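# Push office chair into yellow bay in next room

## Task

Bring the office chair through to the adjoining room and leave it standing in the yellow-taped bay there, every one of its five wheels fully within the tape and none resting on the tape line. The robot must not topple or finish leaning, or the task fails. The chair has to stay in the bay by itself at the end; if it is only there because the robot is holding or bracing it, the task is not done.

## Robot and tools

ROBOT. A Hello Robot Stretch 3: a two-wheel drive base (0.33 m long, 0.34 m wide), a lift that rides up and down a mast, and one telescoping arm that sticks out to the robot's right side. The arm cannot reach forward; to move the gripper forward you drive the base. On-the-spot turns pivot about the point midway between the drive wheels, 0.05 m behind the front edge. Stowed (arm in, wrist folded) the wrist pokes out up to 0.06 m on the right and a turn sweeps a 0.28 m radius; an unfolded level gripper reaches beyond that.

FRAMES. Base frame: origin on the floor between the drive wheels, x ahead, y to the left, z up. hand_pose is in this frame, located where the closed fingertips meet; with all wrist joints at zero its x axis is up, y runs back along the arm toward the mast, z toward the rear. Odometry frame is the base frame as it stood at the start of the scene. Heading is positive to the left, range -3.142 to 3.142.

TOOLS.
execute_actions: argument "actions" is a list holding one action or nothing (empty list just reports state and pictures). One action may contain:
- "base": exactly one of {"translate_m": d}, a straight drive of d metres relative to where the base last reported itself, forward positive, -1 to 1; or {"rotate_rad": d}, a turn in place by d radians relative to current heading, counter-clockwise (left) positive, -3.2 to 3.2. No sideways motion.
- "joints": a dict of absolute targets by name (units, range): lift_m 0 to 1.1 (arm height); arm_m 0 to 0.52 (extension); wrist_yaw_rad -1.345 to 4.42 (0 along the arm, positive swings toward the front, 3.0 folds over the base); wrist_pitch_rad -1.57 to 0.451 (0 level, negative tips fingers down); wrist_roll_rad -2.911 to 2.911; gripper_m -0.089 to 0.179 (larger is wider; actual fingertip gap is somewhat less, zero below 0.007); head_pan_rad -3.953 to 1.73 (0 ahead, positive left, -1.57 along the arm); head_tilt_rad -1.53 to 0.419 (negative looks down).
- "contact_limits": {"arm_m": effort percent, 1 to 100}; the arm motion halts when its motor effort hits that level (lower is gentler; too low stops immediately). It also caps the arm's holding force until the next action.
Base and joint motions start together. Anything omitted may keep driving toward its previous target. "cameras" picks images: head_camera, nav_camera, wrist_camera or all; omitted/null means all, [] means none. Unknown keys or out-of-range numbers cause the whole call to be rejected with no motion. If a result reports a stop, the remaining motion calls in that same reply are skipped.
wait: "seconds" 0 to 10; commands nothing, then returns state and pictures.
zoom_image: "camera" plus "region" [x0, y0, x1, y1] in pixels of that camera's latest full image, top-left origin, at most 504x504.
finished_scene: "scene" number; ends the scene irreversibly after the last command has been held, and reports success. Replying with no tool call ends everything.

RESULT LINES. base_status / joint_status: how each commanded motion ended. "done" for the base means the wheels turned the commanded amount, slipping included. "off_target": stopped short, may still be pushing. After contact_stop, time_out or torque_fault the target is dropped. Arm and lift contact_stop when pressing firmly and then go slack until commanded again (a slack lift can sag under load). Base, wrist and head have no contact stop and will keep shoving. A wrist servo strained for several seconds turns off for 10 s (torque_fault). on_its_own describes uncommanded behaviour; "held at" is a held target, not a position. motor_effort: percent of max, positive toward higher values, bracketed peak; readings have fixed biases and noise; positive wheel effort pushes forward. Effort outside its rest range suggests contact or load. base_odometry counts wheel turns only; compare turned_by_wheels with turned_by_imu to spot slip. base_tilt in degrees, forward and right positive, with a fixed offset of up to about 4 degrees. lidar_m: 12 distances in 30-degree sectors, 1st straight ahead then counter-clockwise (4th left, 7th behind, 10th right), "-" for nothing; scan plane 0.17 m above the floor, range 0.15 to 12 m, blind to glass and may miss thin legs; the mast and a low lift block some sectors. wrist_depth_mm (45 to 1000) and head_depth_mm (280 to 4000) are 7x7 grids of median depth, top-left first; head grid matches the sideways image. Camera calibration (K, distortion, T_world_to_cam in the base frame) is given per camera and drifts slightly.

SPEED. Full base speed (0.30 m/s, 1.9 rad/s) only with lift_m under 0.30, arm_m under 0.03 and wrist_yaw_rad over 2.54; otherwise 0.10 m/s and 0.63 rad/s. Single actions cap at 15 s.

GRIPPER. Grip by commanding below the object's width; release by going at least 0.02 above the touch value. Readings do not prove a grasp.

CAUTIONS. Fold or unfold the wrist only with lift_m 0.32 to 0.95, wrist_pitch_rad -0.4, roll near 0; once folded the lift can go down to 0.25. With wrist_yaw_rad under -0.4 keep pitch at -0.5 or lower. Pushing an immovable thing with the gripper higher than about 0.45 m can tip the robot, as can driving while hooked on something fixed or snagging furniture (especially reversing). If base_tilt shows a lean: reverse the last move in small steps, free the gripper, and lower lift_m near 0.2. Avoid drops, slams and hard shoves. For this job, push the chair gently and low, check all five wheels clear of the tape in the pictures, then back off so the chair stands alone before finishing.

Each tool is called as name([rows], argument=value, ...), one row to a line, values as JSON.

## Session

execute_actions(actions=[])

Scene clock: 0.00 s.
base_odometry: x=+0.000 y=+0.000 heading=+0.000 (m, m, rad; odometry frame)
turned_by_wheels: +0.000 (rad since the last result)
turned_by_imu: +0.000 (rad since the last result)
base_tilt: forward=-0.5 right=-1.7 (deg)
lidar_m: 0.69 0.96 0.94 0.99 1.41 1.28 2.15 1.63 1.59 0.89 0.67 0.66
head_depth_mm: 591 599 603 609 618 625 629 / 625 630 638 645 652 661 668 / 662 668 676 685 693 701 709 / 702 711 720 730 737 748 756 / 749 757 769 779 789 799 812 / 803 815 826 839 851 865 876 / 865 879 894 908 920 934 949
base_status: not commanded
joint_positions: lift_m=+0.513 arm_m=+0.001 wrist_yaw_rad=+2.971 wrist_pitch_rad=-0.523 wrist_roll_rad=-0.009 gripper_m=+0.037 head_pan_rad=+0.009 head_tilt_rad=-0.006
joint_status: not commanded
motor_effort: left_wheel=+0 right_wheel=+1 lift_m=+32 arm_m=-1 wrist_yaw_rad=+0 wrist_pitch_rad=+5 wrist_roll_rad=+0 gripper_m=+0 head_pan_rad=+0 head_tilt_rad=+2 (%)
hand_pose: x=+0.0143 y=+0.0604 z=+0.5025 quat_wxyz=(+0.240, +0.693, +0.125, +0.668) (m; base frame)
wrist_depth_mm: - - - - 880 796 746 / - - - - 959 859 795 / - - - - - 945 846 / - - 956 954 921 918 866 / 829 837 861 816 811 790 778 / 741 739 - 709 - 687 676 / 641 628 - 627 609 604 615
pictures: head_camera (sideways: a quarter turn clockwise sets it upright), nav_camera (sideways: a quarter turn counterclockwise sets it upright), wrist_camera
Images, in order (width x height): head_camera 896x504, nav_camera 672x504, wrist_camera 644x364.

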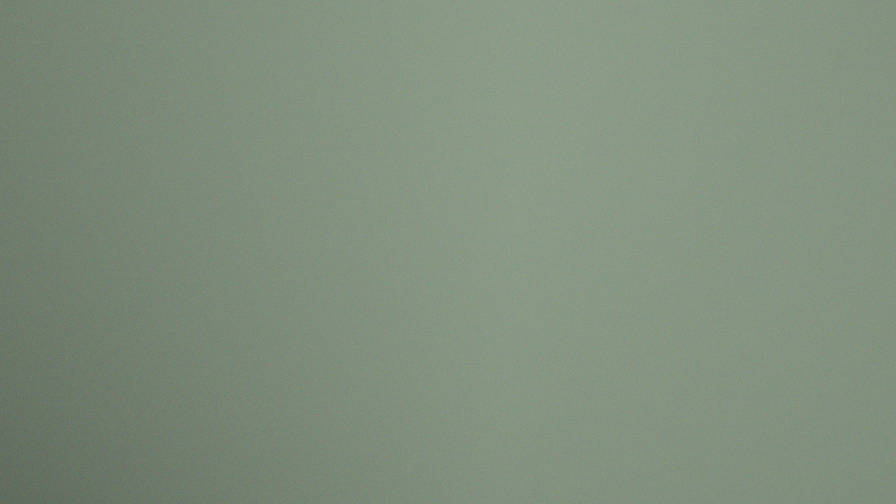

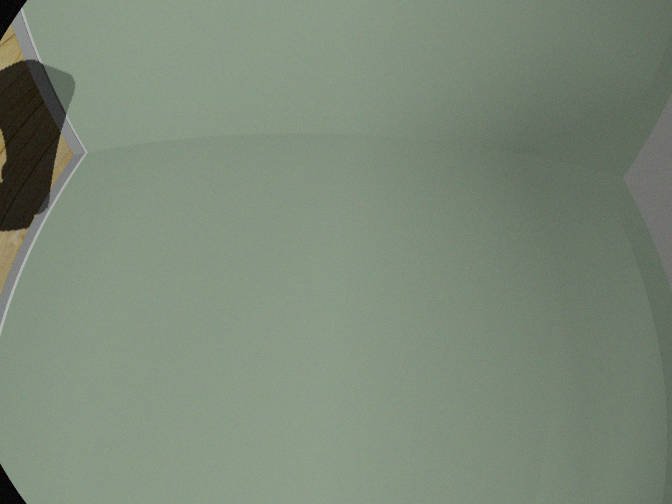

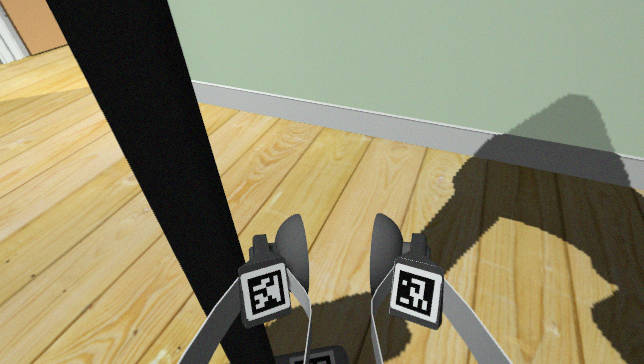

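Facing a corner. Look behind.

execute_actions([
  {"joints":{"head_pan_rad":-3.0,"head_tilt_rad":-0.5}},
], cameras=["head_camera","nav_camera"])

Scene clock: 4.87 s.
base_odometry: x=+0.000 y=+0.000 heading=+0.000 (m, m, rad; odometry frame)
turned_by_wheels: +0.000 (rad since the last result)
turned_by_imu: +0.000 (rad since the last result)
base_tilt: forward=-0.5 right=-1.8 (deg)
lidar_m: 0.69 0.96 0.94 0.99 1.40 1.28 2.16 1.63 1.59 0.89 0.67 0.65
head_depth_mm: 2856 3049 3167 2303 1837 1550 1313 / 2696 2992 3191 2480 1920 1560 1309 / 2384 2606 2849 2514 1935 1566 1317 / 2124 2311 2519 2535 1923 1571 1328 / 1939 2067 2222 2322 1955 1582 1330 / 1758 1877 2000 2158 1949 1585 1337 / 1617 1712 1824 1947 1962 1584 1339
base_status: not commanded
joint_positions: lift_m=+0.513 arm_m=+0.001 wrist_yaw_rad=+2.971 wrist_pitch_rad=-0.523 wrist_roll_rad=-0.009 gripper_m=+0.037 head_pan_rad=-2.993 head_tilt_rad=-0.494
joint_status: all done
motor_effort: left_wheel=+0(0) right_wheel=+1(1) lift_m=+33(32) arm_m=-1(1) wrist_yaw_rad=+0(0) wrist_pitch_rad=+5(5) wrist_roll_rad=+0(0) gripper_m=+0(0) head_pan_rad=-5(56) head_tilt_rad=-4(35) (%)
hand_pose: x=+0.0143 y=+0.0604 z=+0.5025 quat_wxyz=(+0.240, +0.693, +0.125, +0.668) (m; base frame)
wrist_depth_mm: - - - - 851 816 739 / - - - - 961 862 792 / - - - - - 935 854 / - - 948 959 934 919 891 / 837 828 837 817 834 784 795 / 726 698 - 699 - 701 690 / 644 615 - 633 610 613 607
pictures: head_camera (sideways: a quarter turn clockwise sets it upright), nav_camera (sideways: a quarter turn counterclockwise sets it upright)
camera_calibration (this result's frames):
head_camera: T_world_to_cam=[[0.528054, 0.0373771, -0.848388, 1.12256], [0.133887, -0.990201, 0.0397093, -0.0527946], [-0.83859, -0.134557, -0.527883, 0.651669], [0, 0, 0, 1]] pos_world=[-0.0392183, -0.00654856, 1.29846]
nav_camera: T_world_to_cam=[[-0.479938, -0.123721, 0.868535, -1.0846], [-0.153269, 0.986605, 0.0558466, -0.0158557], [-0.86381, -0.106316, -0.492472, 0.605233], [0, 0, 0, 1]] pos_world=[-0.000164043, -0.0541987, 1.24096]
Images, in order (width x height): head_camera 896x504, nav_camera 672x504.

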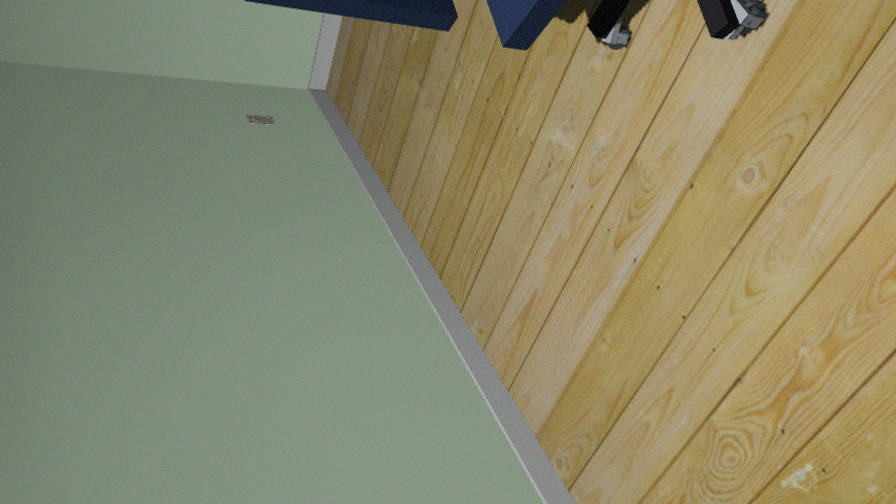

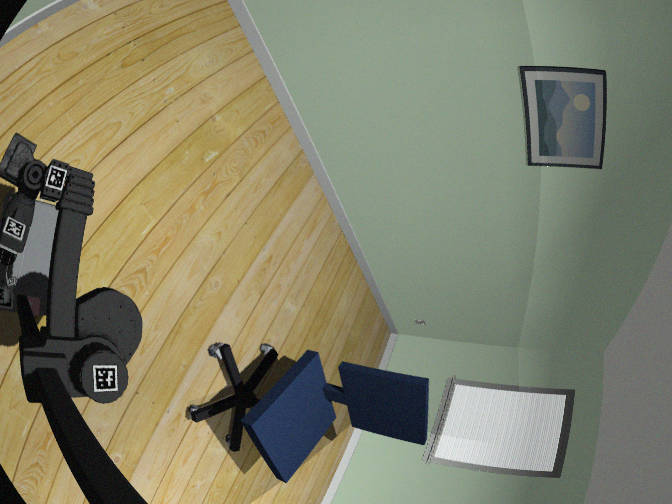

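execute_actions([
  {"joints":{"head_pan_rad":-3.85,"head_tilt_rad":-0.55}},
], cameras=["head_camera","nav_camera"])

Scene clock: 8.83 s.
base_odometry: x=+0.000 y=+0.000 heading=+0.000 (m, m, rad; odometry frame)
turned_by_wheels: +0.000 (rad since the last result)
turned_by_imu: +0.000 (rad since the last result)
base_tilt: forward=-0.7 right=-1.7 (deg)
lidar_m: 0.69 0.96 0.94 0.99 1.40 1.28 2.15 1.63 1.59 0.89 0.67 0.66
head_depth_mm: 2075 2255 - - - - - / 2431 2595 2714 2311 1811 1538 1304 / 2762 3045 3139 2316 1820 1502 1288 / 2716 2987 3140 2326 1839 1510 1289 / 2657 2930 3123 1502 1733 1517 1284 / 2656 2851 3068 1502 1559 1518 1293 / 2570 2830 2819 1514 1643 1485 1302
base_status: not commanded
joint_positions: lift_m=+0.513 arm_m=+0.001 wrist_yaw_rad=+2.971 wrist_pitch_rad=-0.523 wrist_roll_rad=-0.009 gripper_m=+0.037 head_pan_rad=-3.843 head_tilt_rad=-0.543
joint_status: all done
motor_effort: left_wheel=+0(0) right_wheel=+1(1) lift_m=+32(33) arm_m=+0(1) wrist_yaw_rad=+0(0) wrist_pitch_rad=+5(5) wrist_roll_rad=+0(0) gripper_m=+0(0) head_pan_rad=-5(56) head_tilt_rad=-4(13) (%)
hand_pose: x=+0.0143 y=+0.0604 z=+0.5025 quat_wxyz=(+0.240, +0.693, +0.125, +0.668) (m; base frame)
wrist_depth_mm: - - - - 875 791 747 / - - - - 968 862 788 / - - - - - 940 836 / - - 976 969 939 929 888 / 838 827 874 809 807 800 792 / 714 717 - 714 - 689 677 / 650 625 - 631 615 614 601
pictures: head_camera (sideways: a quarter turn clockwise sets it upright), nav_camera (sideways: a quarter turn counterclockwise sets it upright)
camera_calibration (this result's frames):
head_camera: T_world_to_cam=[[0.407974, -0.398548, -0.821411, 1.08811], [-0.657034, -0.752854, 0.0389522, -0.0469819], [-0.633927, 0.523803, -0.569005, 0.703921], [0, 0, 0, 1]] pos_world=[-0.0285569, 0.0295795, 1.29615]
nav_camera: T_world_to_cam=[[-0.441876, 0.30608, 0.843244, -1.05185], [0.637969, 0.768058, 0.0555194, -0.0202527], [-0.630667, 0.562496, -0.534656, 0.658698], [0, 0, 0, 1]] pos_world=[-0.036449, -0.0330091, 1.24027]
Images, in order (width x height): head_camera 896x504, nav_camera 672x504.

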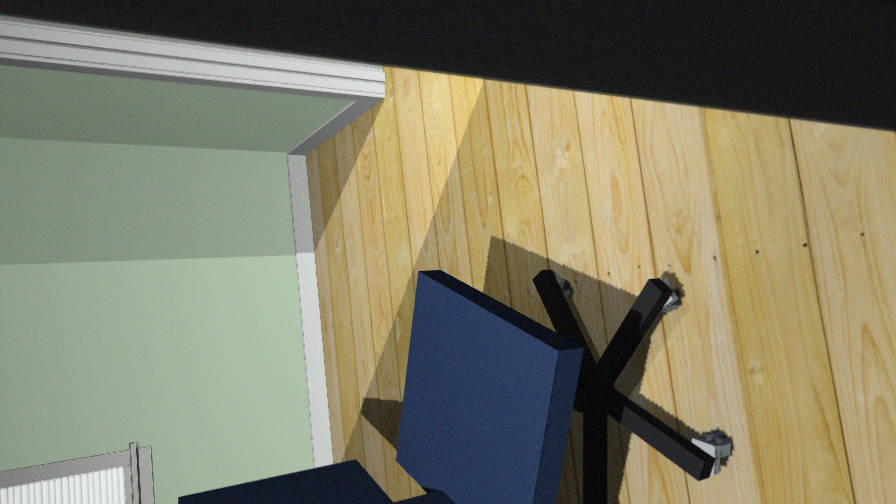

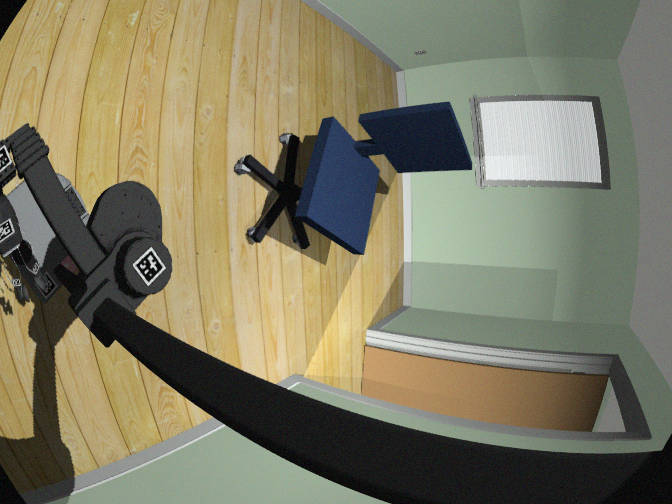

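execute_actions([
  {"joints":{"lift_m":0.26,"head_pan_rad":-0.6,"head_tilt_rad":-0.6}},
], cameras=[])

execute_actions([
  {"base":{"rotate_rad":2.715}},
], cameras=["head_camera","nav_camera"])

Scene clock: 34.27 s.
base_odometry: x=+0.000 y=+0.000 heading=+0.000 (m, m, rad; odometry frame)
turned_by_wheels: +0.000 (rad since the last result)
turned_by_imu: +0.000 (rad since the last result)
base_tilt: forward=-0.6 right=-1.7 (deg)
lidar_m: 0.69 0.96 0.94 0.99 1.40 1.28 2.15 1.63 1.59 0.89 0.67 0.65
head_depth_mm: 547 604 676 765 887 1048 1203 / 542 599 670 760 875 1036 1201 / 540 596 665 752 872 1023 1190 / 536 591 660 746 862 1012 1188 / 533 588 656 741 850 1000 1186 / 530 585 649 735 843 986 1179 / 527 582 647 729 839 979 1178
base_status: not commanded
joint_positions: lift_m=+0.261 arm_m=+0.001 wrist_yaw_rad=+2.971 wrist_pitch_rad=-0.523 wrist_roll_rad=-0.009 gripper_m=+0.037 head_pan_rad=-0.607 head_tilt_rad=-0.592
joint_status: all done
motor_effort: left_wheel=-1(0) right_wheel=+1(1) lift_m=+12(28) arm_m=-1(1) wrist_yaw_rad=+0(0) wrist_pitch_rad=+5(5) wrist_roll_rad=+0(0) gripper_m=+0(0) head_pan_rad=+5(59) head_tilt_rad=-4(11) (%)
hand_pose: x=+0.0143 y=+0.0604 z=+0.2505 quat_wxyz=(+0.240, +0.693, +0.125, +0.668) (m; base frame)
wrist_depth_mm: - - - 963 893 803 719 / 957 - 923 906 893 843 790 / 729 - 714 696 682 689 671 / 610 599 581 583 571 565 553 / 510 499 - 522 499 484 480 / 461 - - - - 424 412 / - - - - 371 374 365
pictures: none
No camera images: the call's "cameras" was empty. Leave "cameras" out to get every camera's image.

Scene clock: 37.13 s.
base_odometry: x=+0.000 y=+0.000 heading=+2.715 (m, m, rad; odometry frame)
turned_by_wheels: +2.715 (rad since the last result)
turned_by_imu: +2.694 (rad since the last result)
base_tilt: forward=-0.6 right=-1.8 (deg)
lidar_m: 1.28 1.99 1.61 1.59 0.82 0.66 0.66 0.72 0.94 0.94 1.02 1.57
head_depth_mm: 1138 1225 1320 1423 1549 1447 1246 / 1285 1387 1519 1657 1671 1453 1246 / 2190 2389 2638 1966 1744 1460 1250 / 2191 2367 2610 2163 1757 1451 1252 / 2141 2389 2642 2183 1750 1469 1260 / 2570 2902 2914 2175 1767 1469 1270 / 2673 2912 2945 2175 1713 1446 1258
base_status: done
joint_positions: lift_m=+0.261 arm_m=+0.002 wrist_yaw_rad=+2.971 wrist_pitch_rad=-0.523 wrist_roll_rad=-0.009 gripper_m=+0.037 head_pan_rad=-0.607 head_tilt_rad=-0.593
joint_status: not commanded
motor_effort: left_wheel=-4(12) right_wheel=+5(13) lift_m=+12(13) arm_m=-1(2) wrist_yaw_rad=+0(0) wrist_pitch_rad=+5(5) wrist_roll_rad=+0(0) gripper_m=+0(1) head_pan_rad=+5(5) head_tilt_rad=-4(4) (%)
hand_pose: x=+0.0143 y=+0.0604 z=+0.2505 quat_wxyz=(+0.240, +0.693, +0.125, +0.668) (m; base frame)
wrist_depth_mm: 752 - - - - - - / 789 - 923 877 882 870 855 / 714 - 712 715 699 679 667 / 607 603 603 591 577 566 555 / 509 506 - 519 499 481 473 / 453 - - - - 420 416 / - - - - 372 377 364
pictures: head_camera (sideways: a quarter turn clockwise sets it upright), nav_camera (sideways: a quarter turn counterclockwise sets it upright)
camera_calibration (this result's frames):
head_camera: T_world_to_cam=[[-0.476707, 0.381328, -0.792048, 1.05523], [0.584849, 0.810247, 0.0380889, -0.053431], [0.656279, -0.445071, -0.60927, 0.748433], [0, 0, 0, 1]] pos_world=[0.0431042, -0.0259907, 1.29383]
nav_camera: T_world_to_cam=[[0.502685, -0.286724, 0.815535, -1.02148], [-0.560597, -0.826257, 0.0550508, -0.0123277], [0.658057, -0.484859, -0.576084, 0.704734], [0, 0, 0, 1]] pos_world=[0.0428192, 0.0386267, 1.23972]
Images, in order (width x height): head_camera 896x504, nav_camera 672x504.

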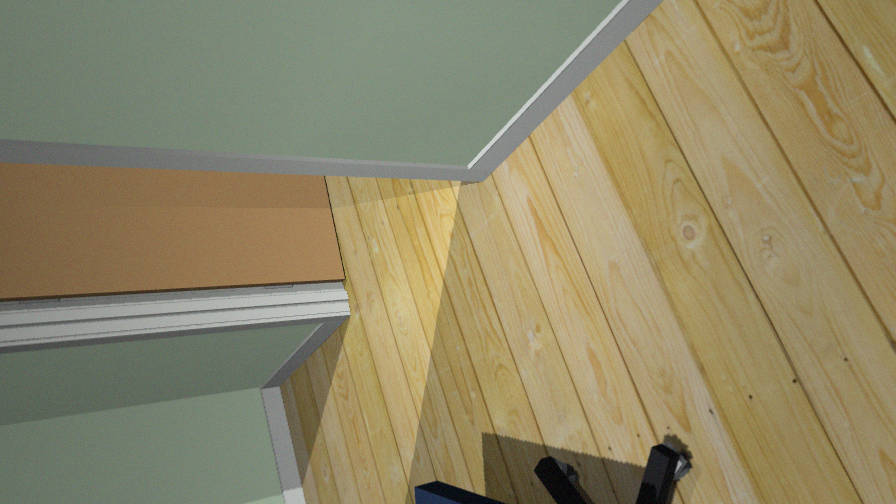

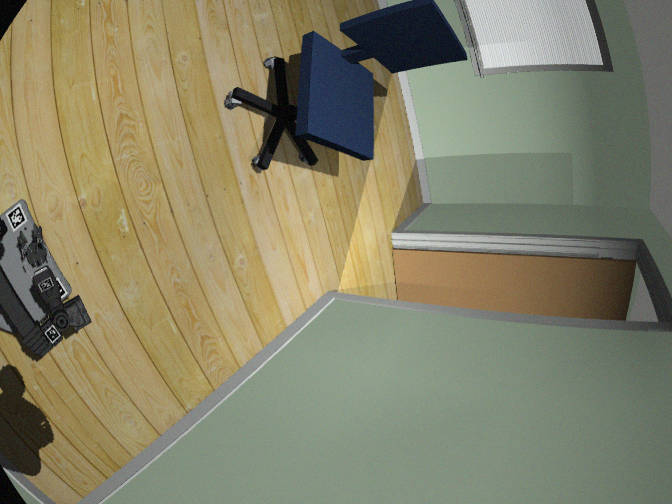

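execute_actions([
  {"base":{"translate_m":0.78},"joints":{"head_pan_rad":0,"head_tilt_rad":-1.1}},
], cameras=["head_camera","nav_camera"])

Scene clock: 48.03 s.
base_odometry: x=-0.710 y=+0.323 heading=+2.715 (m, m, rad; odometry frame)
turned_by_wheels: +0.000 (rad since the last result)
turned_by_imu: +0.004 (rad since the last result)
base_tilt: forward=-0.5 right=-1.8 (deg)
lidar_m: 0.49 1.85 1.49 1.48 1.61 1.44 1.43 1.31 1.06 1.05 1.15 1.85
head_depth_mm: 1880 1692 1474 1376 1285 1196 1112 / 1881 1682 969 881 1261 1195 - / 1873 1692 965 885 822 1199 - / 1873 1699 967 887 844 1193 - / 775 907 967 889 1173 1195 - / 669 764 932 890 1293 1202 1118 / 590 663 755 924 1300 1200 1122
base_status: done
joint_positions: lift_m=+0.261 arm_m=+0.002 wrist_yaw_rad=+2.971 wrist_pitch_rad=-0.523 wrist_roll_rad=-0.009 gripper_m=+0.037 head_pan_rad=-0.007 head_tilt_rad=-1.087
joint_status: all done
motor_effort: left_wheel=-4(10) right_wheel=+5(11) lift_m=+13(12) arm_m=-1(2) wrist_yaw_rad=+0(0) wrist_pitch_rad=+5(5) wrist_roll_rad=+0(0) gripper_m=+0(0) head_pan_rad=+5(50) head_tilt_rad=-7(40) (%)
hand_pose: x=+0.0143 y=+0.0604 z=+0.2505 quat_wxyz=(+0.240, +0.693, +0.125, +0.668) (m; base frame)
wrist_depth_mm: - - - - - - - / 949 - 938 887 877 867 844 / 732 - 727 698 716 682 673 / 603 596 598 577 579 573 553 / 513 518 - 521 505 472 345 / 456 - - - - 410 347 / - - - - 373 374 368
pictures: head_camera (sideways: a quarter turn clockwise sets it upright), nav_camera (sideways: a quarter turn counterclockwise sets it upright)
camera_calibration (this result's frames):
head_camera: T_world_to_cam=[[-0.911626, 0.047734, -0.408239, 0.557814], [0.0411692, 0.998843, 0.0248577, -0.0328682], [0.408954, 0.00585399, -0.912536, 1.14426], [0, 0, 0, 1]] pos_world=[0.041921, -0.000495003, 1.27272]
nav_camera: T_world_to_cam=[[0.894706, 0.0449114, 0.444391, -0.540275], [0.0285994, -0.998651, 0.0433464, -0.000651791], [0.445738, -0.026073, -0.894784, 1.12046], [0, 0, 0, 1]] pos_world=[-0.0160251, 0.0528273, 1.24269]
Images, in order (width x height): head_camera 896x504, nav_camera 672x504.

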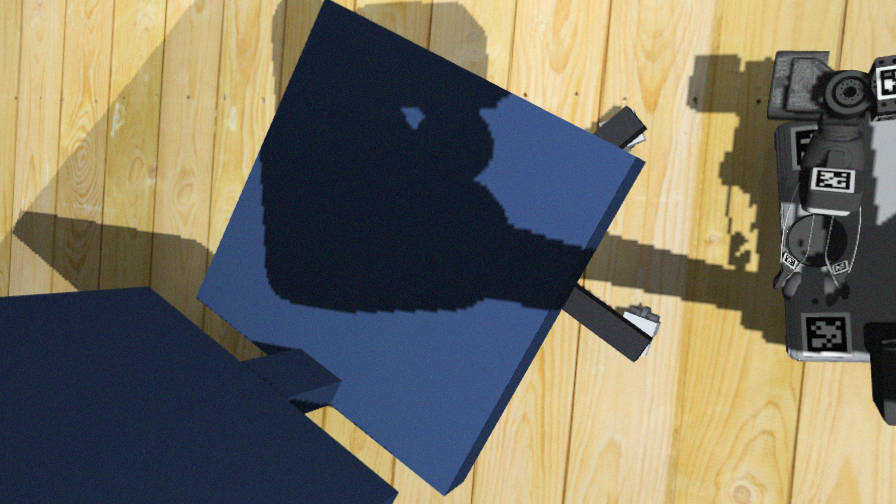

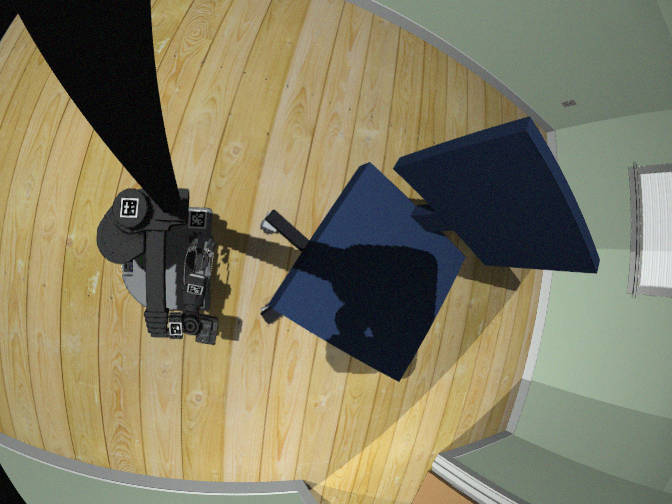

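execute_actions([
  {"base":{"translate_m":0.12},"joints":{"lift_m":0.56,"head_tilt_rad":-1.25}},
], cameras=[])

execute_actions([
  {"base":{"translate_m":0.25}},
], cameras=["head_camera","nav_camera"])

Scene clock: 60.17 s.
base_odometry: x=-0.819 y=+0.373 heading=+2.714 (m, m, rad; odometry frame)
turned_by_wheels: +0.000 (rad since the last result)
turned_by_imu: +0.000 (rad since the last result)
base_tilt: forward=-0.6 right=-1.7 (deg)
lidar_m: 0.37 1.82 1.47 1.46 1.59 1.56 1.55 1.33 1.08 1.07 1.15 1.78
head_depth_mm: 1580 1474 879 1298 1247 - - / 1577 1470 875 829 1233 1204 1142 / 1573 1472 879 828 793 - - / 1573 931 879 832 803 - - / 741 926 879 829 1221 - - / 630 735 873 838 1250 1183 - / 548 626 730 854 1248 1190 -
base_status: done
joint_positions: lift_m=+0.559 arm_m=+0.002 wrist_yaw_rad=+2.971 wrist_pitch_rad=-0.524 wrist_roll_rad=-0.009 gripper_m=+0.037 head_pan_rad=-0.007 head_tilt_rad=-1.236
joint_status: all done
motor_effort: left_wheel=-5(12) right_wheel=+5(11) lift_m=+47(51) arm_m=-2(1) wrist_yaw_rad=+0(0) wrist_pitch_rad=+5(5) wrist_roll_rad=+0(0) gripper_m=+0(0) head_pan_rad=+5(5) head_tilt_rad=-7(25) (%)
hand_pose: x=+0.0143 y=+0.0603 z=+0.5489 quat_wxyz=(+0.240, +0.693, +0.126, +0.668) (m; base frame)
wrist_depth_mm: - - - - - - - / - - - - - - - / - - - - - - 376 / - - - - - 936 311 / 895 897 901 867 866 829 265 / 803 766 - 741 - 731 230 / 694 680 - 671 656 638 204
pictures: none
No camera images: the call's "cameras" was empty. Leave "cameras" out to get every camera's image.

Scene clock: 63.67 s.
base_odometry: x=-1.047 y=+0.476 heading=+2.714 (m, m, rad; odometry frame)
turned_by_wheels: +0.000 (rad since the last result)
turned_by_imu: +0.001 (rad since the last result)
base_tilt: forward=-0.6 right=-1.7 (deg)
lidar_m: 0.28 1.77 1.43 1.42 1.56 1.81 1.80 1.38 1.12 1.10 1.59 0.28
head_depth_mm: 1565 1479 1392 827 1214 - - / 1564 1475 876 828 787 959 1134 / 1577 1480 877 829 786 762 - / 642 906 877 829 787 - - / 549 667 861 831 799 - - / 479 566 697 831 1234 1191 - / 427 495 588 826 1257 1182 -
base_status: translate_m off_target (by the wheels' count: +0.2499 of +0.2500)
joint_positions: lift_m=+0.559 arm_m=+0.002 wrist_yaw_rad=+2.971 wrist_pitch_rad=-0.524 wrist_roll_rad=-0.009 gripper_m=+0.037 head_pan_rad=-0.007 head_tilt_rad=-1.237
joint_status: not commanded
on_its_own: right_wheel is at rest, and its effort (+23) is outside its rest range (-18 to +18)
motor_effort: left_wheel=+12(48) right_wheel=+23(28) lift_m=+46(47) arm_m=-1(1) wrist_yaw_rad=+0(0) wrist_pitch_rad=+6(6) wrist_roll_rad=+0(1) gripper_m=+0(0) head_pan_rad=+5(5) head_tilt_rad=-8(9) (%)
hand_pose: x=+0.0143 y=+0.0603 z=+0.5489 quat_wxyz=(+0.240, +0.693, +0.126, +0.668) (m; base frame)
wrist_depth_mm: - - - - - - - / - - - - - - - / - - - - - - - / - - - - - 322 309 / 886 891 904 866 873 269 264 / 793 765 - 749 - 232 231 / 696 676 - 656 648 205 205
pictures: head_camera (sideways: a quarter turn clockwise sets it upright), nav_camera (sideways: a quarter turn counterclockwise sets it upright)
camera_calibration (this result's frames):
head_camera: T_world_to_cam=[[-0.962372, 0.0477036, -0.267514, 0.374848], [0.0440964, 0.998837, 0.0194792, -0.0258796], [0.268132, 0.00694985, -0.963357, 1.2111], [0, 0, 0, 1]] pos_world=[0.0371502, -0.000449055, 1.2675]
nav_camera: T_world_to_cam=[[0.95101, 0.0448981, 0.305883, -0.360223], [0.0350727, -0.998679, 0.0375446, 0.00686988], [0.307165, -0.0249772, -0.951329, 1.19474], [0, 0, 0, 1]] pos_world=[-0.0246469, 0.0528753, 1.24652]
Images, in order (width x height): head_camera 896x504, nav_camera 672x504.

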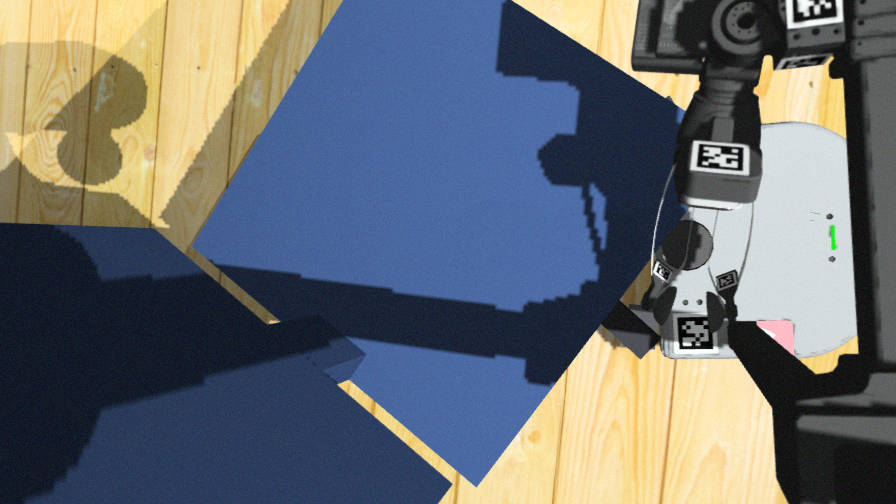

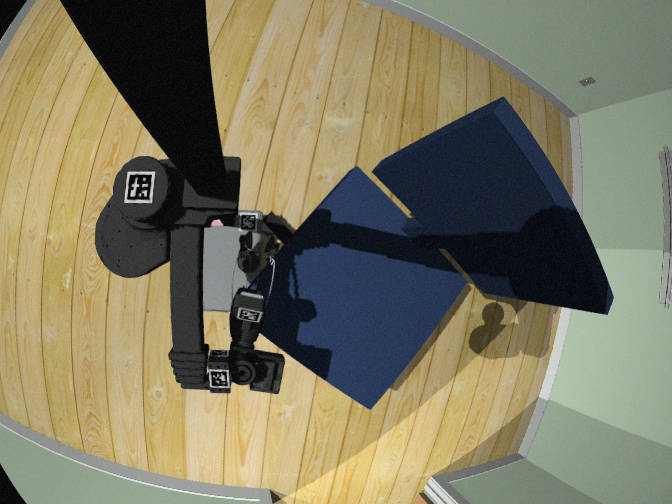

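execute_actions([
  {"base":{"translate_m":0.15}},
], cameras=["head_camera","nav_camera"])

Scene clock: 69.77 s.
base_odometry: x=-1.183 y=+0.538 heading=+2.714 (m, m, rad; odometry frame)
turned_by_wheels: +0.000 (rad since the last result)
turned_by_imu: +0.001 (rad since the last result)
base_tilt: forward=-0.6 right=-1.8 (deg)
lidar_m: 1.82 1.75 1.41 1.40 1.53 1.96 1.95 1.41 1.14 1.11 1.51 0.27
head_depth_mm: 1567 1475 880 826 792 - - / 1581 1474 875 826 786 755 1143 / 626 919 878 833 787 759 - / 536 680 871 829 787 - - / 471 577 745 831 805 - - / 419 501 626 833 1240 1188 - / 379 443 537 1282 1256 1188 -
base_status: translate_m off_target (by the wheels' count: +0.1499 of +0.1500)
joint_positions: lift_m=+0.559 arm_m=+0.002 wrist_yaw_rad=+2.971 wrist_pitch_rad=-0.524 wrist_roll_rad=-0.009 gripper_m=+0.037 head_pan_rad=-0.007 head_tilt_rad=-1.237
joint_status: not commanded
on_its_own: right_wheel is at rest, and its effort (+20) is outside its rest range (-18 to +18)
motor_effort: left_wheel=+12(25) right_wheel=+20(31) lift_m=+47(47) arm_m=+0(2) wrist_yaw_rad=+0(0) wrist_pitch_rad=+6(6) wrist_roll_rad=+0(0) gripper_m=+0(0) head_pan_rad=+5(5) head_tilt_rad=-8(7) (%)
hand_pose: x=+0.0143 y=+0.0603 z=+0.5489 quat_wxyz=(+0.240, +0.693, +0.126, +0.668) (m; base frame)
wrist_depth_mm: - - - - - - - / - - - - - - - / - - - - - - - / - - - - - 931 309 / 886 904 892 883 894 274 265 / 784 775 - 758 - 234 231 / 696 697 - 666 644 207 204
pictures: head_camera (sideways: a quarter turn clockwise sets it upright), nav_camera (sideways: a quarter turn counterclockwise sets it upright)
camera_calibration (this result's frames):
head_camera: T_world_to_cam=[[-0.962372, 0.0477037, -0.267514, 0.374848], [0.0440966, 0.998837, 0.0194792, -0.0258796], [0.268132, 0.0069498, -0.963357, 1.2111], [0, 0, 0, 1]] pos_world=[0.0371502, -0.00044906, 1.2675]
nav_camera: T_world_to_cam=[[0.95101, 0.0448979, 0.305883, -0.360223], [0.0350725, -0.998679, 0.0375446, 0.00686987], [0.307165, -0.0249772, -0.951328, 1.19474], [0, 0, 0, 1]] pos_world=[-0.0246468, 0.0528753, 1.24652]
Images, in order (width x height): head_camera 896x504, nav_camera 672x504.

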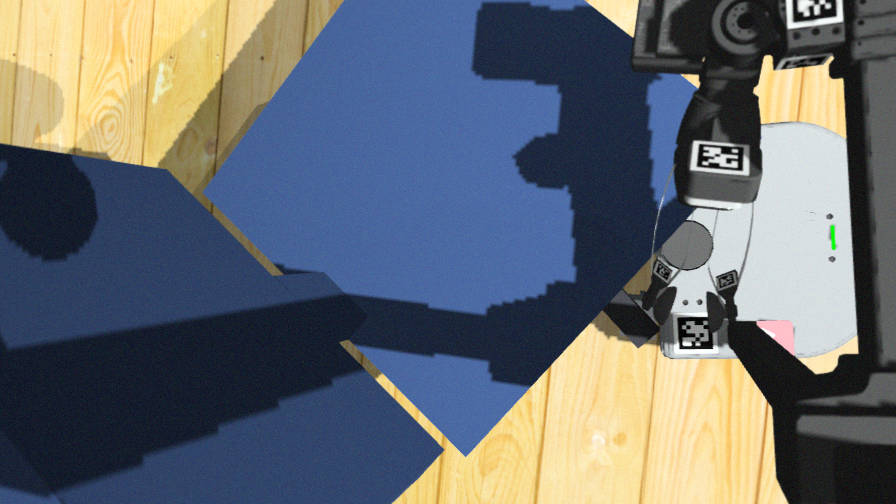

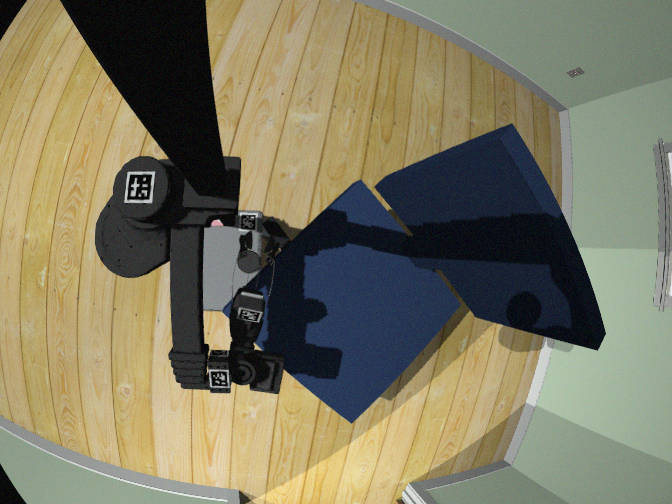

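execute_actions([
  {"base":{"translate_m":-0.3},"joints":{"head_pan_rad":-1.05,"head_tilt_rad":-0.45,"wrist_pitch_rad":-0.4}},
], cameras=["head_camera","nav_camera"])

Scene clock: 96.60 s.
base_odometry: x=-0.910 y=+0.414 heading=+2.714 (m, m, rad; odometry frame)
turned_by_wheels: +0.000 (rad since the last result)
turned_by_imu: -0.002 (rad since the last result)
base_tilt: forward=-0.6 right=-1.7 (deg)
lidar_m: 0.56 1.81 1.46 1.44 1.58 1.66 1.65 1.35 1.09 1.08 1.69 1.83
head_depth_mm: 2997 3195 3337 2419 1312 1426 1348 / 3031 3337 3483 2655 2001 1615 1343 / 1875 2028 2201 2393 2011 1614 1359 / 1693 1832 1976 2148 2017 1617 1359 / 1548 1659 1783 1926 1990 1636 1363 / 1458 1552 1692 1845 1969 1642 1357 / 1433 1589 1779 2045 2061 1642 897
base_status: done
joint_positions: lift_m=+0.559 arm_m=+0.002 wrist_yaw_rad=+2.971 wrist_pitch_rad=-0.421 wrist_roll_rad=-0.009 gripper_m=+0.037 head_pan_rad=-1.043 head_tilt_rad=-0.458
joint_status: all done
motor_effort: left_wheel=-2(8) right_wheel=+3(17) lift_m=+47(46) arm_m=-1(1) wrist_yaw_rad=-1(0) wrist_pitch_rad=+9(10) wrist_roll_rad=+0(0) gripper_m=+1(0) head_pan_rad=-5(59) head_tilt_rad=+4(46) (%)
hand_pose: x=+0.0167 y=+0.0743 z=+0.5714 quat_wxyz=(+0.206, +0.698, +0.089, +0.680) (m; base frame)
wrist_depth_mm: - - - - - - - / - - - - - - - / - - - - - - - / - - - - - - - / - - - 991 - 948 919 / 833 835 - 826 - 807 797 / 727 716 - 712 704 706 703
pictures: head_camera (sideways: a quarter turn clockwise sets it upright), nav_camera (sideways: a quarter turn counterclockwise sets it upright)
camera_calibration (this result's frames):
head_camera: T_world_to_cam=[[-0.214777, 0.450303, -0.866659, 1.15091], [0.869594, 0.492128, 0.040198, -0.0579205], [0.444609, -0.745008, -0.497278, 0.60402], [0, 0, 0, 1]] pos_world=[0.0290043, -0.0397552, 1.30015]
nav_camera: T_world_to_cam=[[0.276828, -0.373043, 0.885554, -1.11141], [-0.860802, -0.50585, 0.0559993, -0.0117411], [0.427067, -0.777789, -0.461149, 0.556602], [0, 0, 0, 1]] pos_world=[0.059857, 0.0123749, 1.24155]
Images, in order (width x height): head_camera 896x504, nav_camera 672x504.

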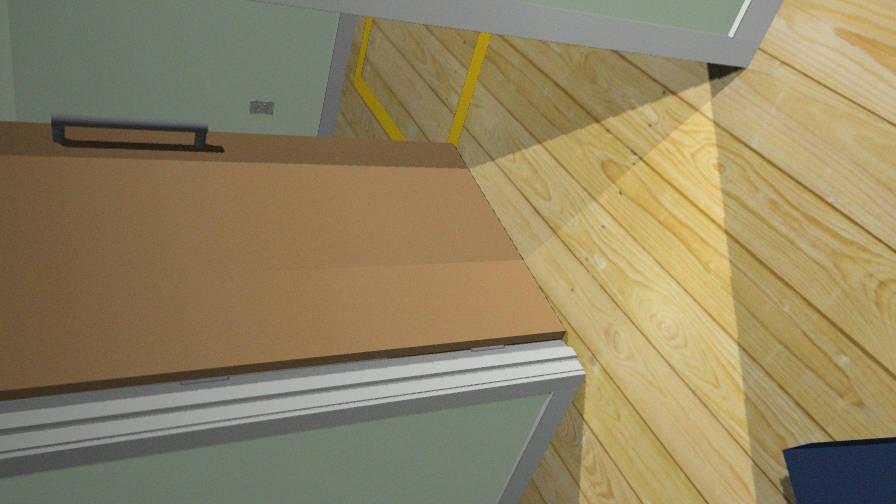

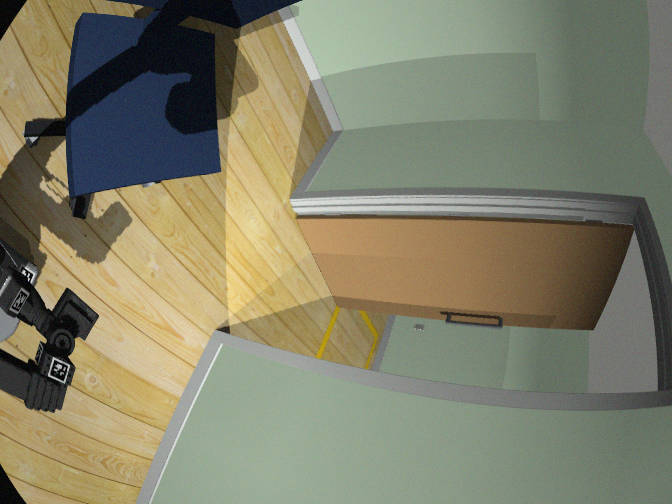

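execute_actions([
  {"base":{"translate_m":-0.12},"joints":{"wrist_yaw_rad":1.85,"head_pan_rad":-0.15,"head_tilt_rad":-1.1,"gripper_m":0.15}},
], cameras=["head_camera"])

Scene clock: 120.10 s.
base_odometry: x=-0.801 y=+0.364 heading=+2.714 (m, m, rad; odometry frame)
turned_by_wheels: +0.000 (rad since the last result)
turned_by_imu: -0.001 (rad since the last result)
base_tilt: forward=-0.6 right=-1.7 (deg)
lidar_m: 0.68 1.82 1.48 1.46 1.60 1.54 1.53 1.33 1.07 1.06 1.15 1.77
head_depth_mm: 1876 1694 1538 1407 1282 1191 - / 1861 1681 994 1401 1291 1218 1096 / 1873 1069 965 926 1279 1193 - / 1875 1073 967 911 1291 1187 - / 995 1074 970 1255 1290 1201 1150 / 863 1022 972 1395 1275 1200 1117 / 768 865 998 1409 1295 1207 1119
base_status: done
joint_positions: lift_m=+0.559 arm_m=+0.002 wrist_yaw_rad=+1.852 wrist_pitch_rad=-0.420 wrist_roll_rad=-0.009 gripper_m=+0.150 head_pan_rad=-0.157 head_tilt_rad=-1.087
joint_status: all done
motor_effort: left_wheel=-2(8) right_wheel=+4(5) lift_m=+47(46) arm_m=-1(2) wrist_yaw_rad=-2(3) wrist_pitch_rad=+9(9) wrist_roll_rad=+0(0) gripper_m=+0(91) head_pan_rad=+5(57) head_tilt_rad=-7(45) (%)
hand_pose: x=+0.1940 y=-0.0844 z=+0.5714 quat_wxyz=(+0.535, +0.639, -0.295, +0.467) (m; base frame)
wrist_depth_mm: - - - 702 - - - / - - - 696 684 672 - / - - - 530 490 478 502 / - - - 507 389 416 - / - - - 940 386 931 926 / 849 - 810 745 781 771 806 / 728 716 715 712 703 703 684
pictures: head_camera (sideways: a quarter turn clockwise sets it upright)
camera_calibration (this result's frames):
head_camera: T_world_to_cam=[[-0.894068, 0.183459, -0.408638, 0.558226], [0.190024, 0.981464, 0.0248726, -0.0337957], [0.405627, -0.0554133, -0.912357, 1.14405], [0, 0, 0, 1]] pos_world=[0.041457, -0.00584671, 1.27274]
Images, in order (width x height): head_camera 896x504.

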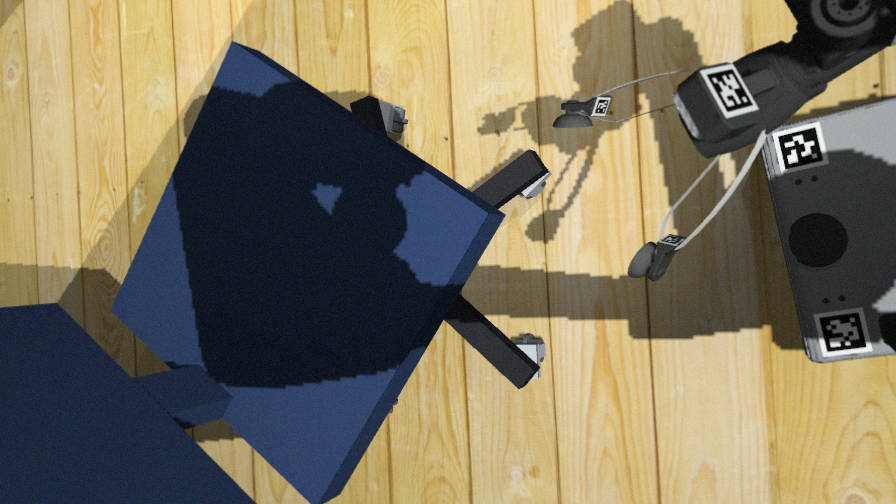

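execute_actions([
  {"base":{"rotate_rad":0.18},"joints":{"wrist_yaw_rad":1.57,"wrist_pitch_rad":0.0,"lift_m":0.1,"arm_m":0.055,"head_pan_rad":-0.3}},
])

Scene clock: 169.70 s.
base_odometry: x=-0.801 y=+0.364 heading=+2.894 (m, m, rad; odometry frame)
turned_by_wheels: +0.180 (rad since the last result)
turned_by_imu: +0.179 (rad since the last result)
base_tilt: forward=-0.6 right=-1.7 (deg)
lidar_m: 2.25 1.63 1.46 1.47 1.71 1.53 1.54 1.19 1.06 1.07 1.77 0.68
head_depth_mm: 1859 1690 1498 1395 1287 1196 1108 / 1879 1692 981 1375 1281 1215 - / 1876 1067 967 907 1268 1195 - / 1860 1068 973 910 1285 1188 - / 932 1062 969 1281 1289 1201 1136 / 828 1003 986 1405 1293 1197 1119 / 741 845 1505 1413 1297 1203 1117
base_status: done
joint_positions: lift_m=+0.101 arm_m=+0.055 wrist_yaw_rad=+1.571 wrist_pitch_rad=-0.023 wrist_roll_rad=-0.009 gripper_m=+0.150 head_pan_rad=-0.293 head_tilt_rad=-1.087
joint_status: all done
motor_effort: left_wheel=-4(10) right_wheel=+4(9) lift_m=+13(45) arm_m=+4(5) wrist_yaw_rad=-1(3) wrist_pitch_rad=+10(10) wrist_roll_rad=+0(0) gripper_m=+1(0) head_pan_rad=-5(26) head_tilt_rad=-7(7) (%)
hand_pose: x=+0.2343 y=-0.1994 z=+0.2096 quat_wxyz=(+0.508, +0.504, -0.492, +0.497) (m; base frame)
wrist_depth_mm: - - 518 469 494 549 - / - - - - - - - / - - - - - - - / - - - 717 - - - / 793 864 512 554 573 547 719 / 561 - 538 536 349 530 539 / 431 407 419 415 313 413 395
pictures: head_camera (sideways: a quarter turn clockwise sets it upright), nav_camera (sideways: a quarter turn counterclockwise sets it upright), wrist_camera
camera_calibration (this result's frames):
head_camera: T_world_to_cam=[[-0.860979, 0.302869, -0.408638, 0.558024], [0.321212, 0.946681, 0.0248726, -0.0345959], [0.394383, -0.109845, -0.912358, 1.14412], [0, 0, 0, 1]] pos_world=[0.0403392, -0.0105819, 1.27274]
nav_camera: T_world_to_cam=[[0.870862, -0.209209, 0.444782, -0.540638], [-0.25425, -0.966166, 0.043362, 0.00105332], [0.420661, -0.150848, -0.894589, 1.12036], [0, 0, 0, 1]] pos_world=[-0.000202006, 0.0569154, 1.24268]
wrist_camera: T_world_to_cam=[[0.047692, -0.998851, 0.00475687, -0.197467], [-0.194749, -0.0139693, -0.980754, 0.283555], [0.979693, 0.0458477, -0.195191, -0.0165222], [0, 0, 0, 1]] pos_world=[0.0808263, -0.192522, 0.275812]
Images, in order (width x height): head_camera 896x504, nav_camera 672x504, wrist_camera 644x364.

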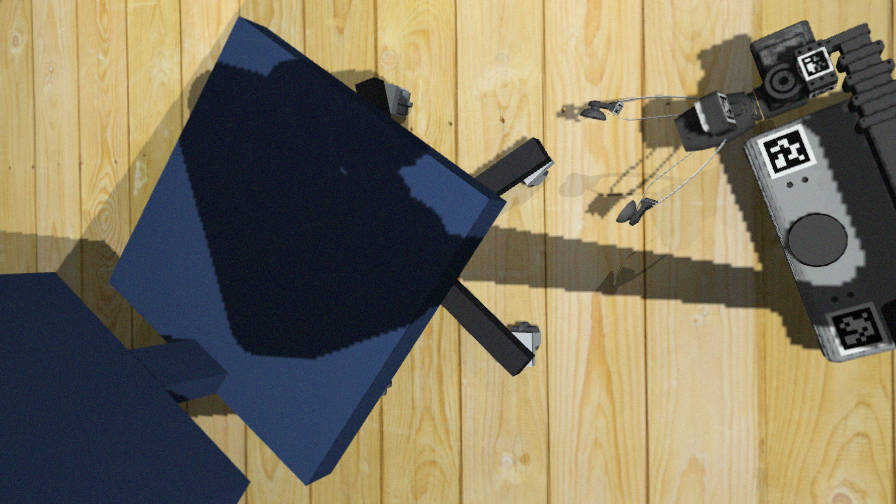

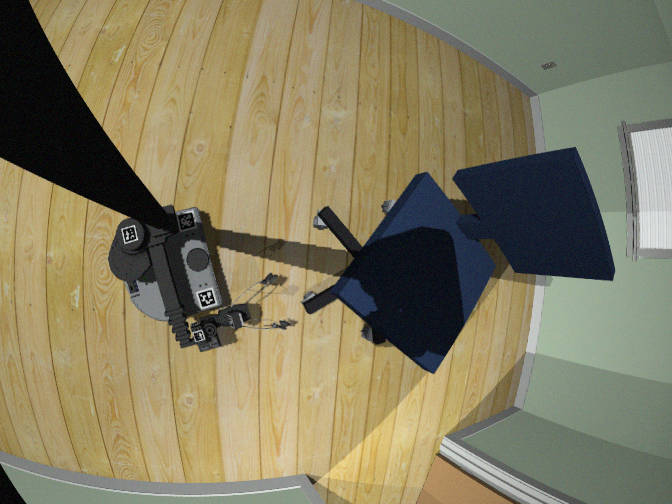

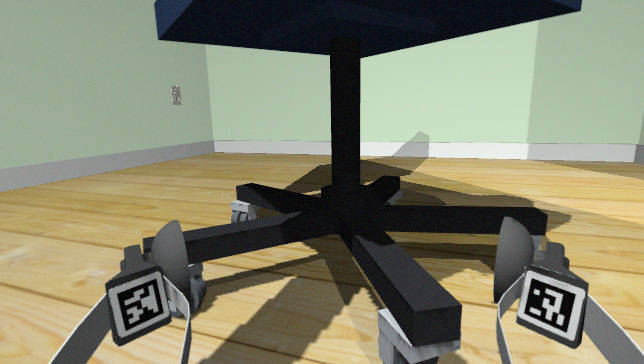

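execute_actions([
  {"base":{"translate_m":0.33},"joints":{"head_tilt_rad":-1.3}},
], cameras=["head_camera","wrist_camera"])

Scene clock: 177.73 s.
base_odometry: x=-1.121 y=+0.445 heading=+2.893 (m, m, rad; odometry frame)
turned_by_wheels: +0.000 (rad since the last result)
turned_by_imu: +0.001 (rad since the last result)
base_tilt: forward=-0.6 right=-1.6 (deg)
lidar_m: 1.94 1.52 1.36 1.36 1.64 1.84 1.85 1.31 1.17 1.17 1.61 0.38
head_depth_mm: 1502 1429 854 822 1241 1190 1138 / 1505 897 854 818 789 1183 1138 / 1490 899 855 820 803 - 1133 / 706 894 854 824 1242 - - / 597 734 856 835 1233 - 1131 / 517 617 847 1291 1245 1198 - / 456 534 1347 1305 1236 1191 1151
base_status: done
joint_positions: lift_m=+0.101 arm_m=+0.055 wrist_yaw_rad=+1.571 wrist_pitch_rad=-0.023 wrist_roll_rad=-0.009 gripper_m=+0.150 head_pan_rad=-0.293 head_tilt_rad=-1.284
joint_status: all done
motor_effort: left_wheel=-4(7) right_wheel=+5(9) lift_m=+13(12) arm_m=+4(3) wrist_yaw_rad=-1(1) wrist_pitch_rad=+10(10) wrist_roll_rad=+0(0) gripper_m=+0(0) head_pan_rad=-4(5) head_tilt_rad=-9(29) (%)
hand_pose: x=+0.2343 y=-0.1994 z=+0.2096 quat_wxyz=(+0.508, +0.504, -0.492, +0.497) (m; base frame)
wrist_depth_mm: - - - 429 434 - - / - - - - - - - / - - - - - - - / - - - - - - - / 776 846 774 712 467 769 719 / 555 - 389 279 278 527 537 / 430 403 418 245 241 252 244
pictures: head_camera (sideways: a quarter turn clockwise sets it upright), wrist_camera
camera_calibration (this result's frames):
head_camera: T_world_to_cam=[[-0.920799, 0.321015, -0.221536, 0.314722], [0.325348, 0.945429, 0.0176786, -0.0252499], [0.215122, -0.0557981, -0.974992, 1.22651], [0, 0, 0, 1]] pos_world=[0.0341614, -0.00872162, 1.26601]
wrist_camera: T_world_to_cam=[[0.0476916, -0.998851, 0.0047613, -0.197469], [-0.194656, -0.0139693, -0.980772, 0.283562], [0.979711, 0.0458478, -0.195099, -0.0165439], [0, 0, 0, 1]] pos_world=[0.0808229, -0.192522, 0.275822]
Images, in order (width x height): head_camera 896x504, wrist_camera 644x364.

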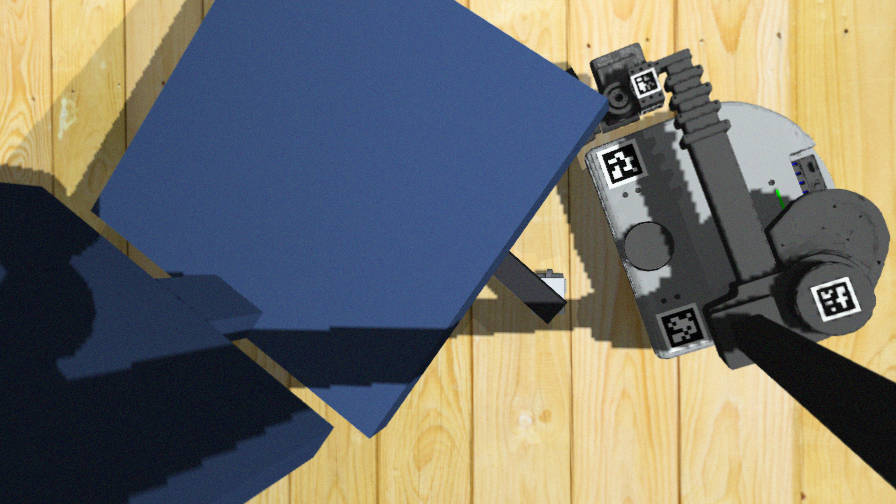

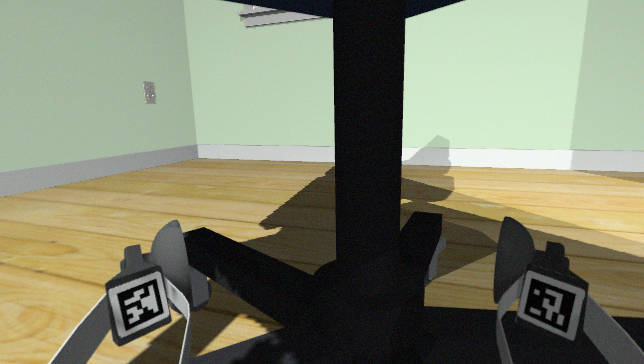

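execute_actions([
  {"base":{"translate_m":0.115},"joints":{"arm_m":0.073}},
], cameras=["head_camera","wrist_camera"])

Scene clock: 182.87 s.
base_odometry: x=-1.232 y=+0.473 heading=+2.893 (m, m, rad; odometry frame)
turned_by_wheels: +0.000 (rad since the last result)
turned_by_imu: +0.000 (rad since the last result)
base_tilt: forward=-0.5 right=-1.7 (deg)
lidar_m: 1.83 1.47 1.32 1.32 1.59 1.95 1.96 1.35 1.19 1.79 0.29 0.29
head_depth_mm: 1494 1424 855 815 782 1171 1142 / 1485 1428 856 814 779 762 1139 / 616 884 859 816 787 - 1127 / 506 651 844 820 798 - - / 428 529 690 819 1238 - 1130 / 373 445 554 877 1242 1191 - / 344 384 480 1300 1244 1185 1152
base_status: done
joint_positions: lift_m=+0.101 arm_m=+0.073 wrist_yaw_rad=+1.571 wrist_pitch_rad=-0.022 wrist_roll_rad=-0.009 gripper_m=+0.150 head_pan_rad=-0.293 head_tilt_rad=-1.285
joint_status: all done
motor_effort: left_wheel=+11(13) right_wheel=+11(15) lift_m=+12(13) arm_m=+3(3) wrist_yaw_rad=-1(1) wrist_pitch_rad=+10(10) wrist_roll_rad=+0(0) gripper_m=+1(0) head_pan_rad=-5(5) head_tilt_rad=-9(8) (%)
hand_pose: x=+0.2343 y=-0.2175 z=+0.2096 quat_wxyz=(+0.508, +0.504, -0.492, +0.497) (m; base frame)
wrist_depth_mm: - - - 114 117 - - / - - - 118 121 - - / - - - 121 126 - - / - - - 126 132 - - / 814 853 792 130 138 783 741 / 556 - 544 135 292 528 533 / 433 351 258 140 193 410 395
pictures: head_camera (sideways: a quarter turn clockwise sets it upright), wrist_camera
camera_calibration (this result's frames):
head_camera: T_world_to_cam=[[-0.920874, 0.321183, -0.220981, 0.314], [0.325493, 0.94538, 0.0176567, -0.0252223], [0.214582, -0.0556683, -0.975118, 1.22668], [0, 0, 0, 1]] pos_world=[0.0341406, -0.00871972, 1.26599]
wrist_camera: T_world_to_cam=[[0.0475682, -0.998857, 0.00476704, -0.215459], [-0.194543, -0.0139455, -0.980795, 0.283323], [0.97974, 0.0457272, -0.194984, -0.0157715], [0, 0, 0, 1]] pos_world=[0.0808195, -0.21054, 0.275834]
Images, in order (width x height): head_camera 896x504, wrist_camera 644x364.

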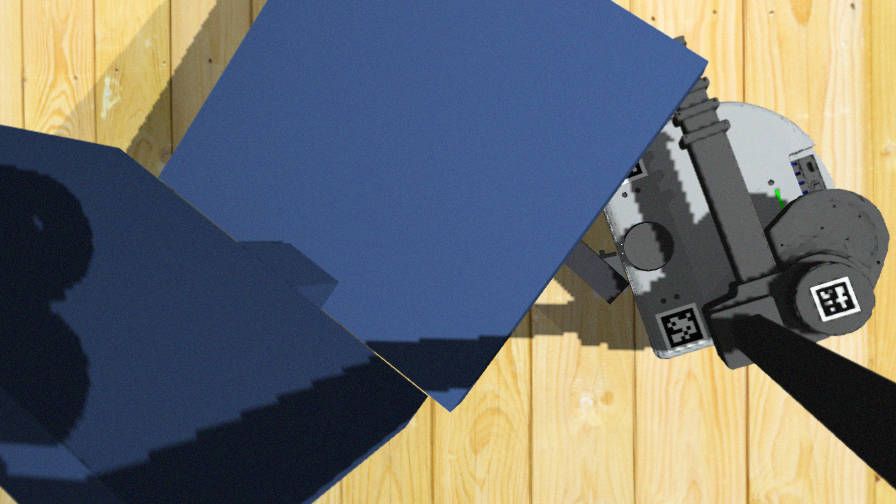

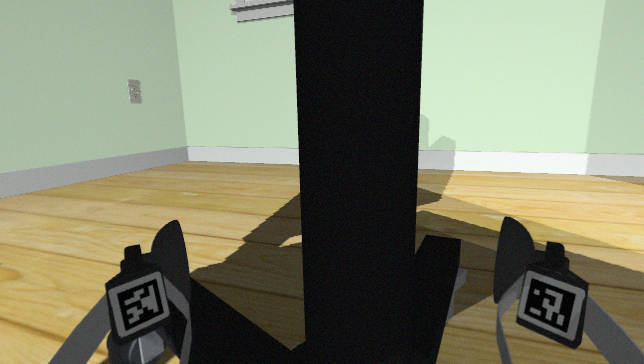

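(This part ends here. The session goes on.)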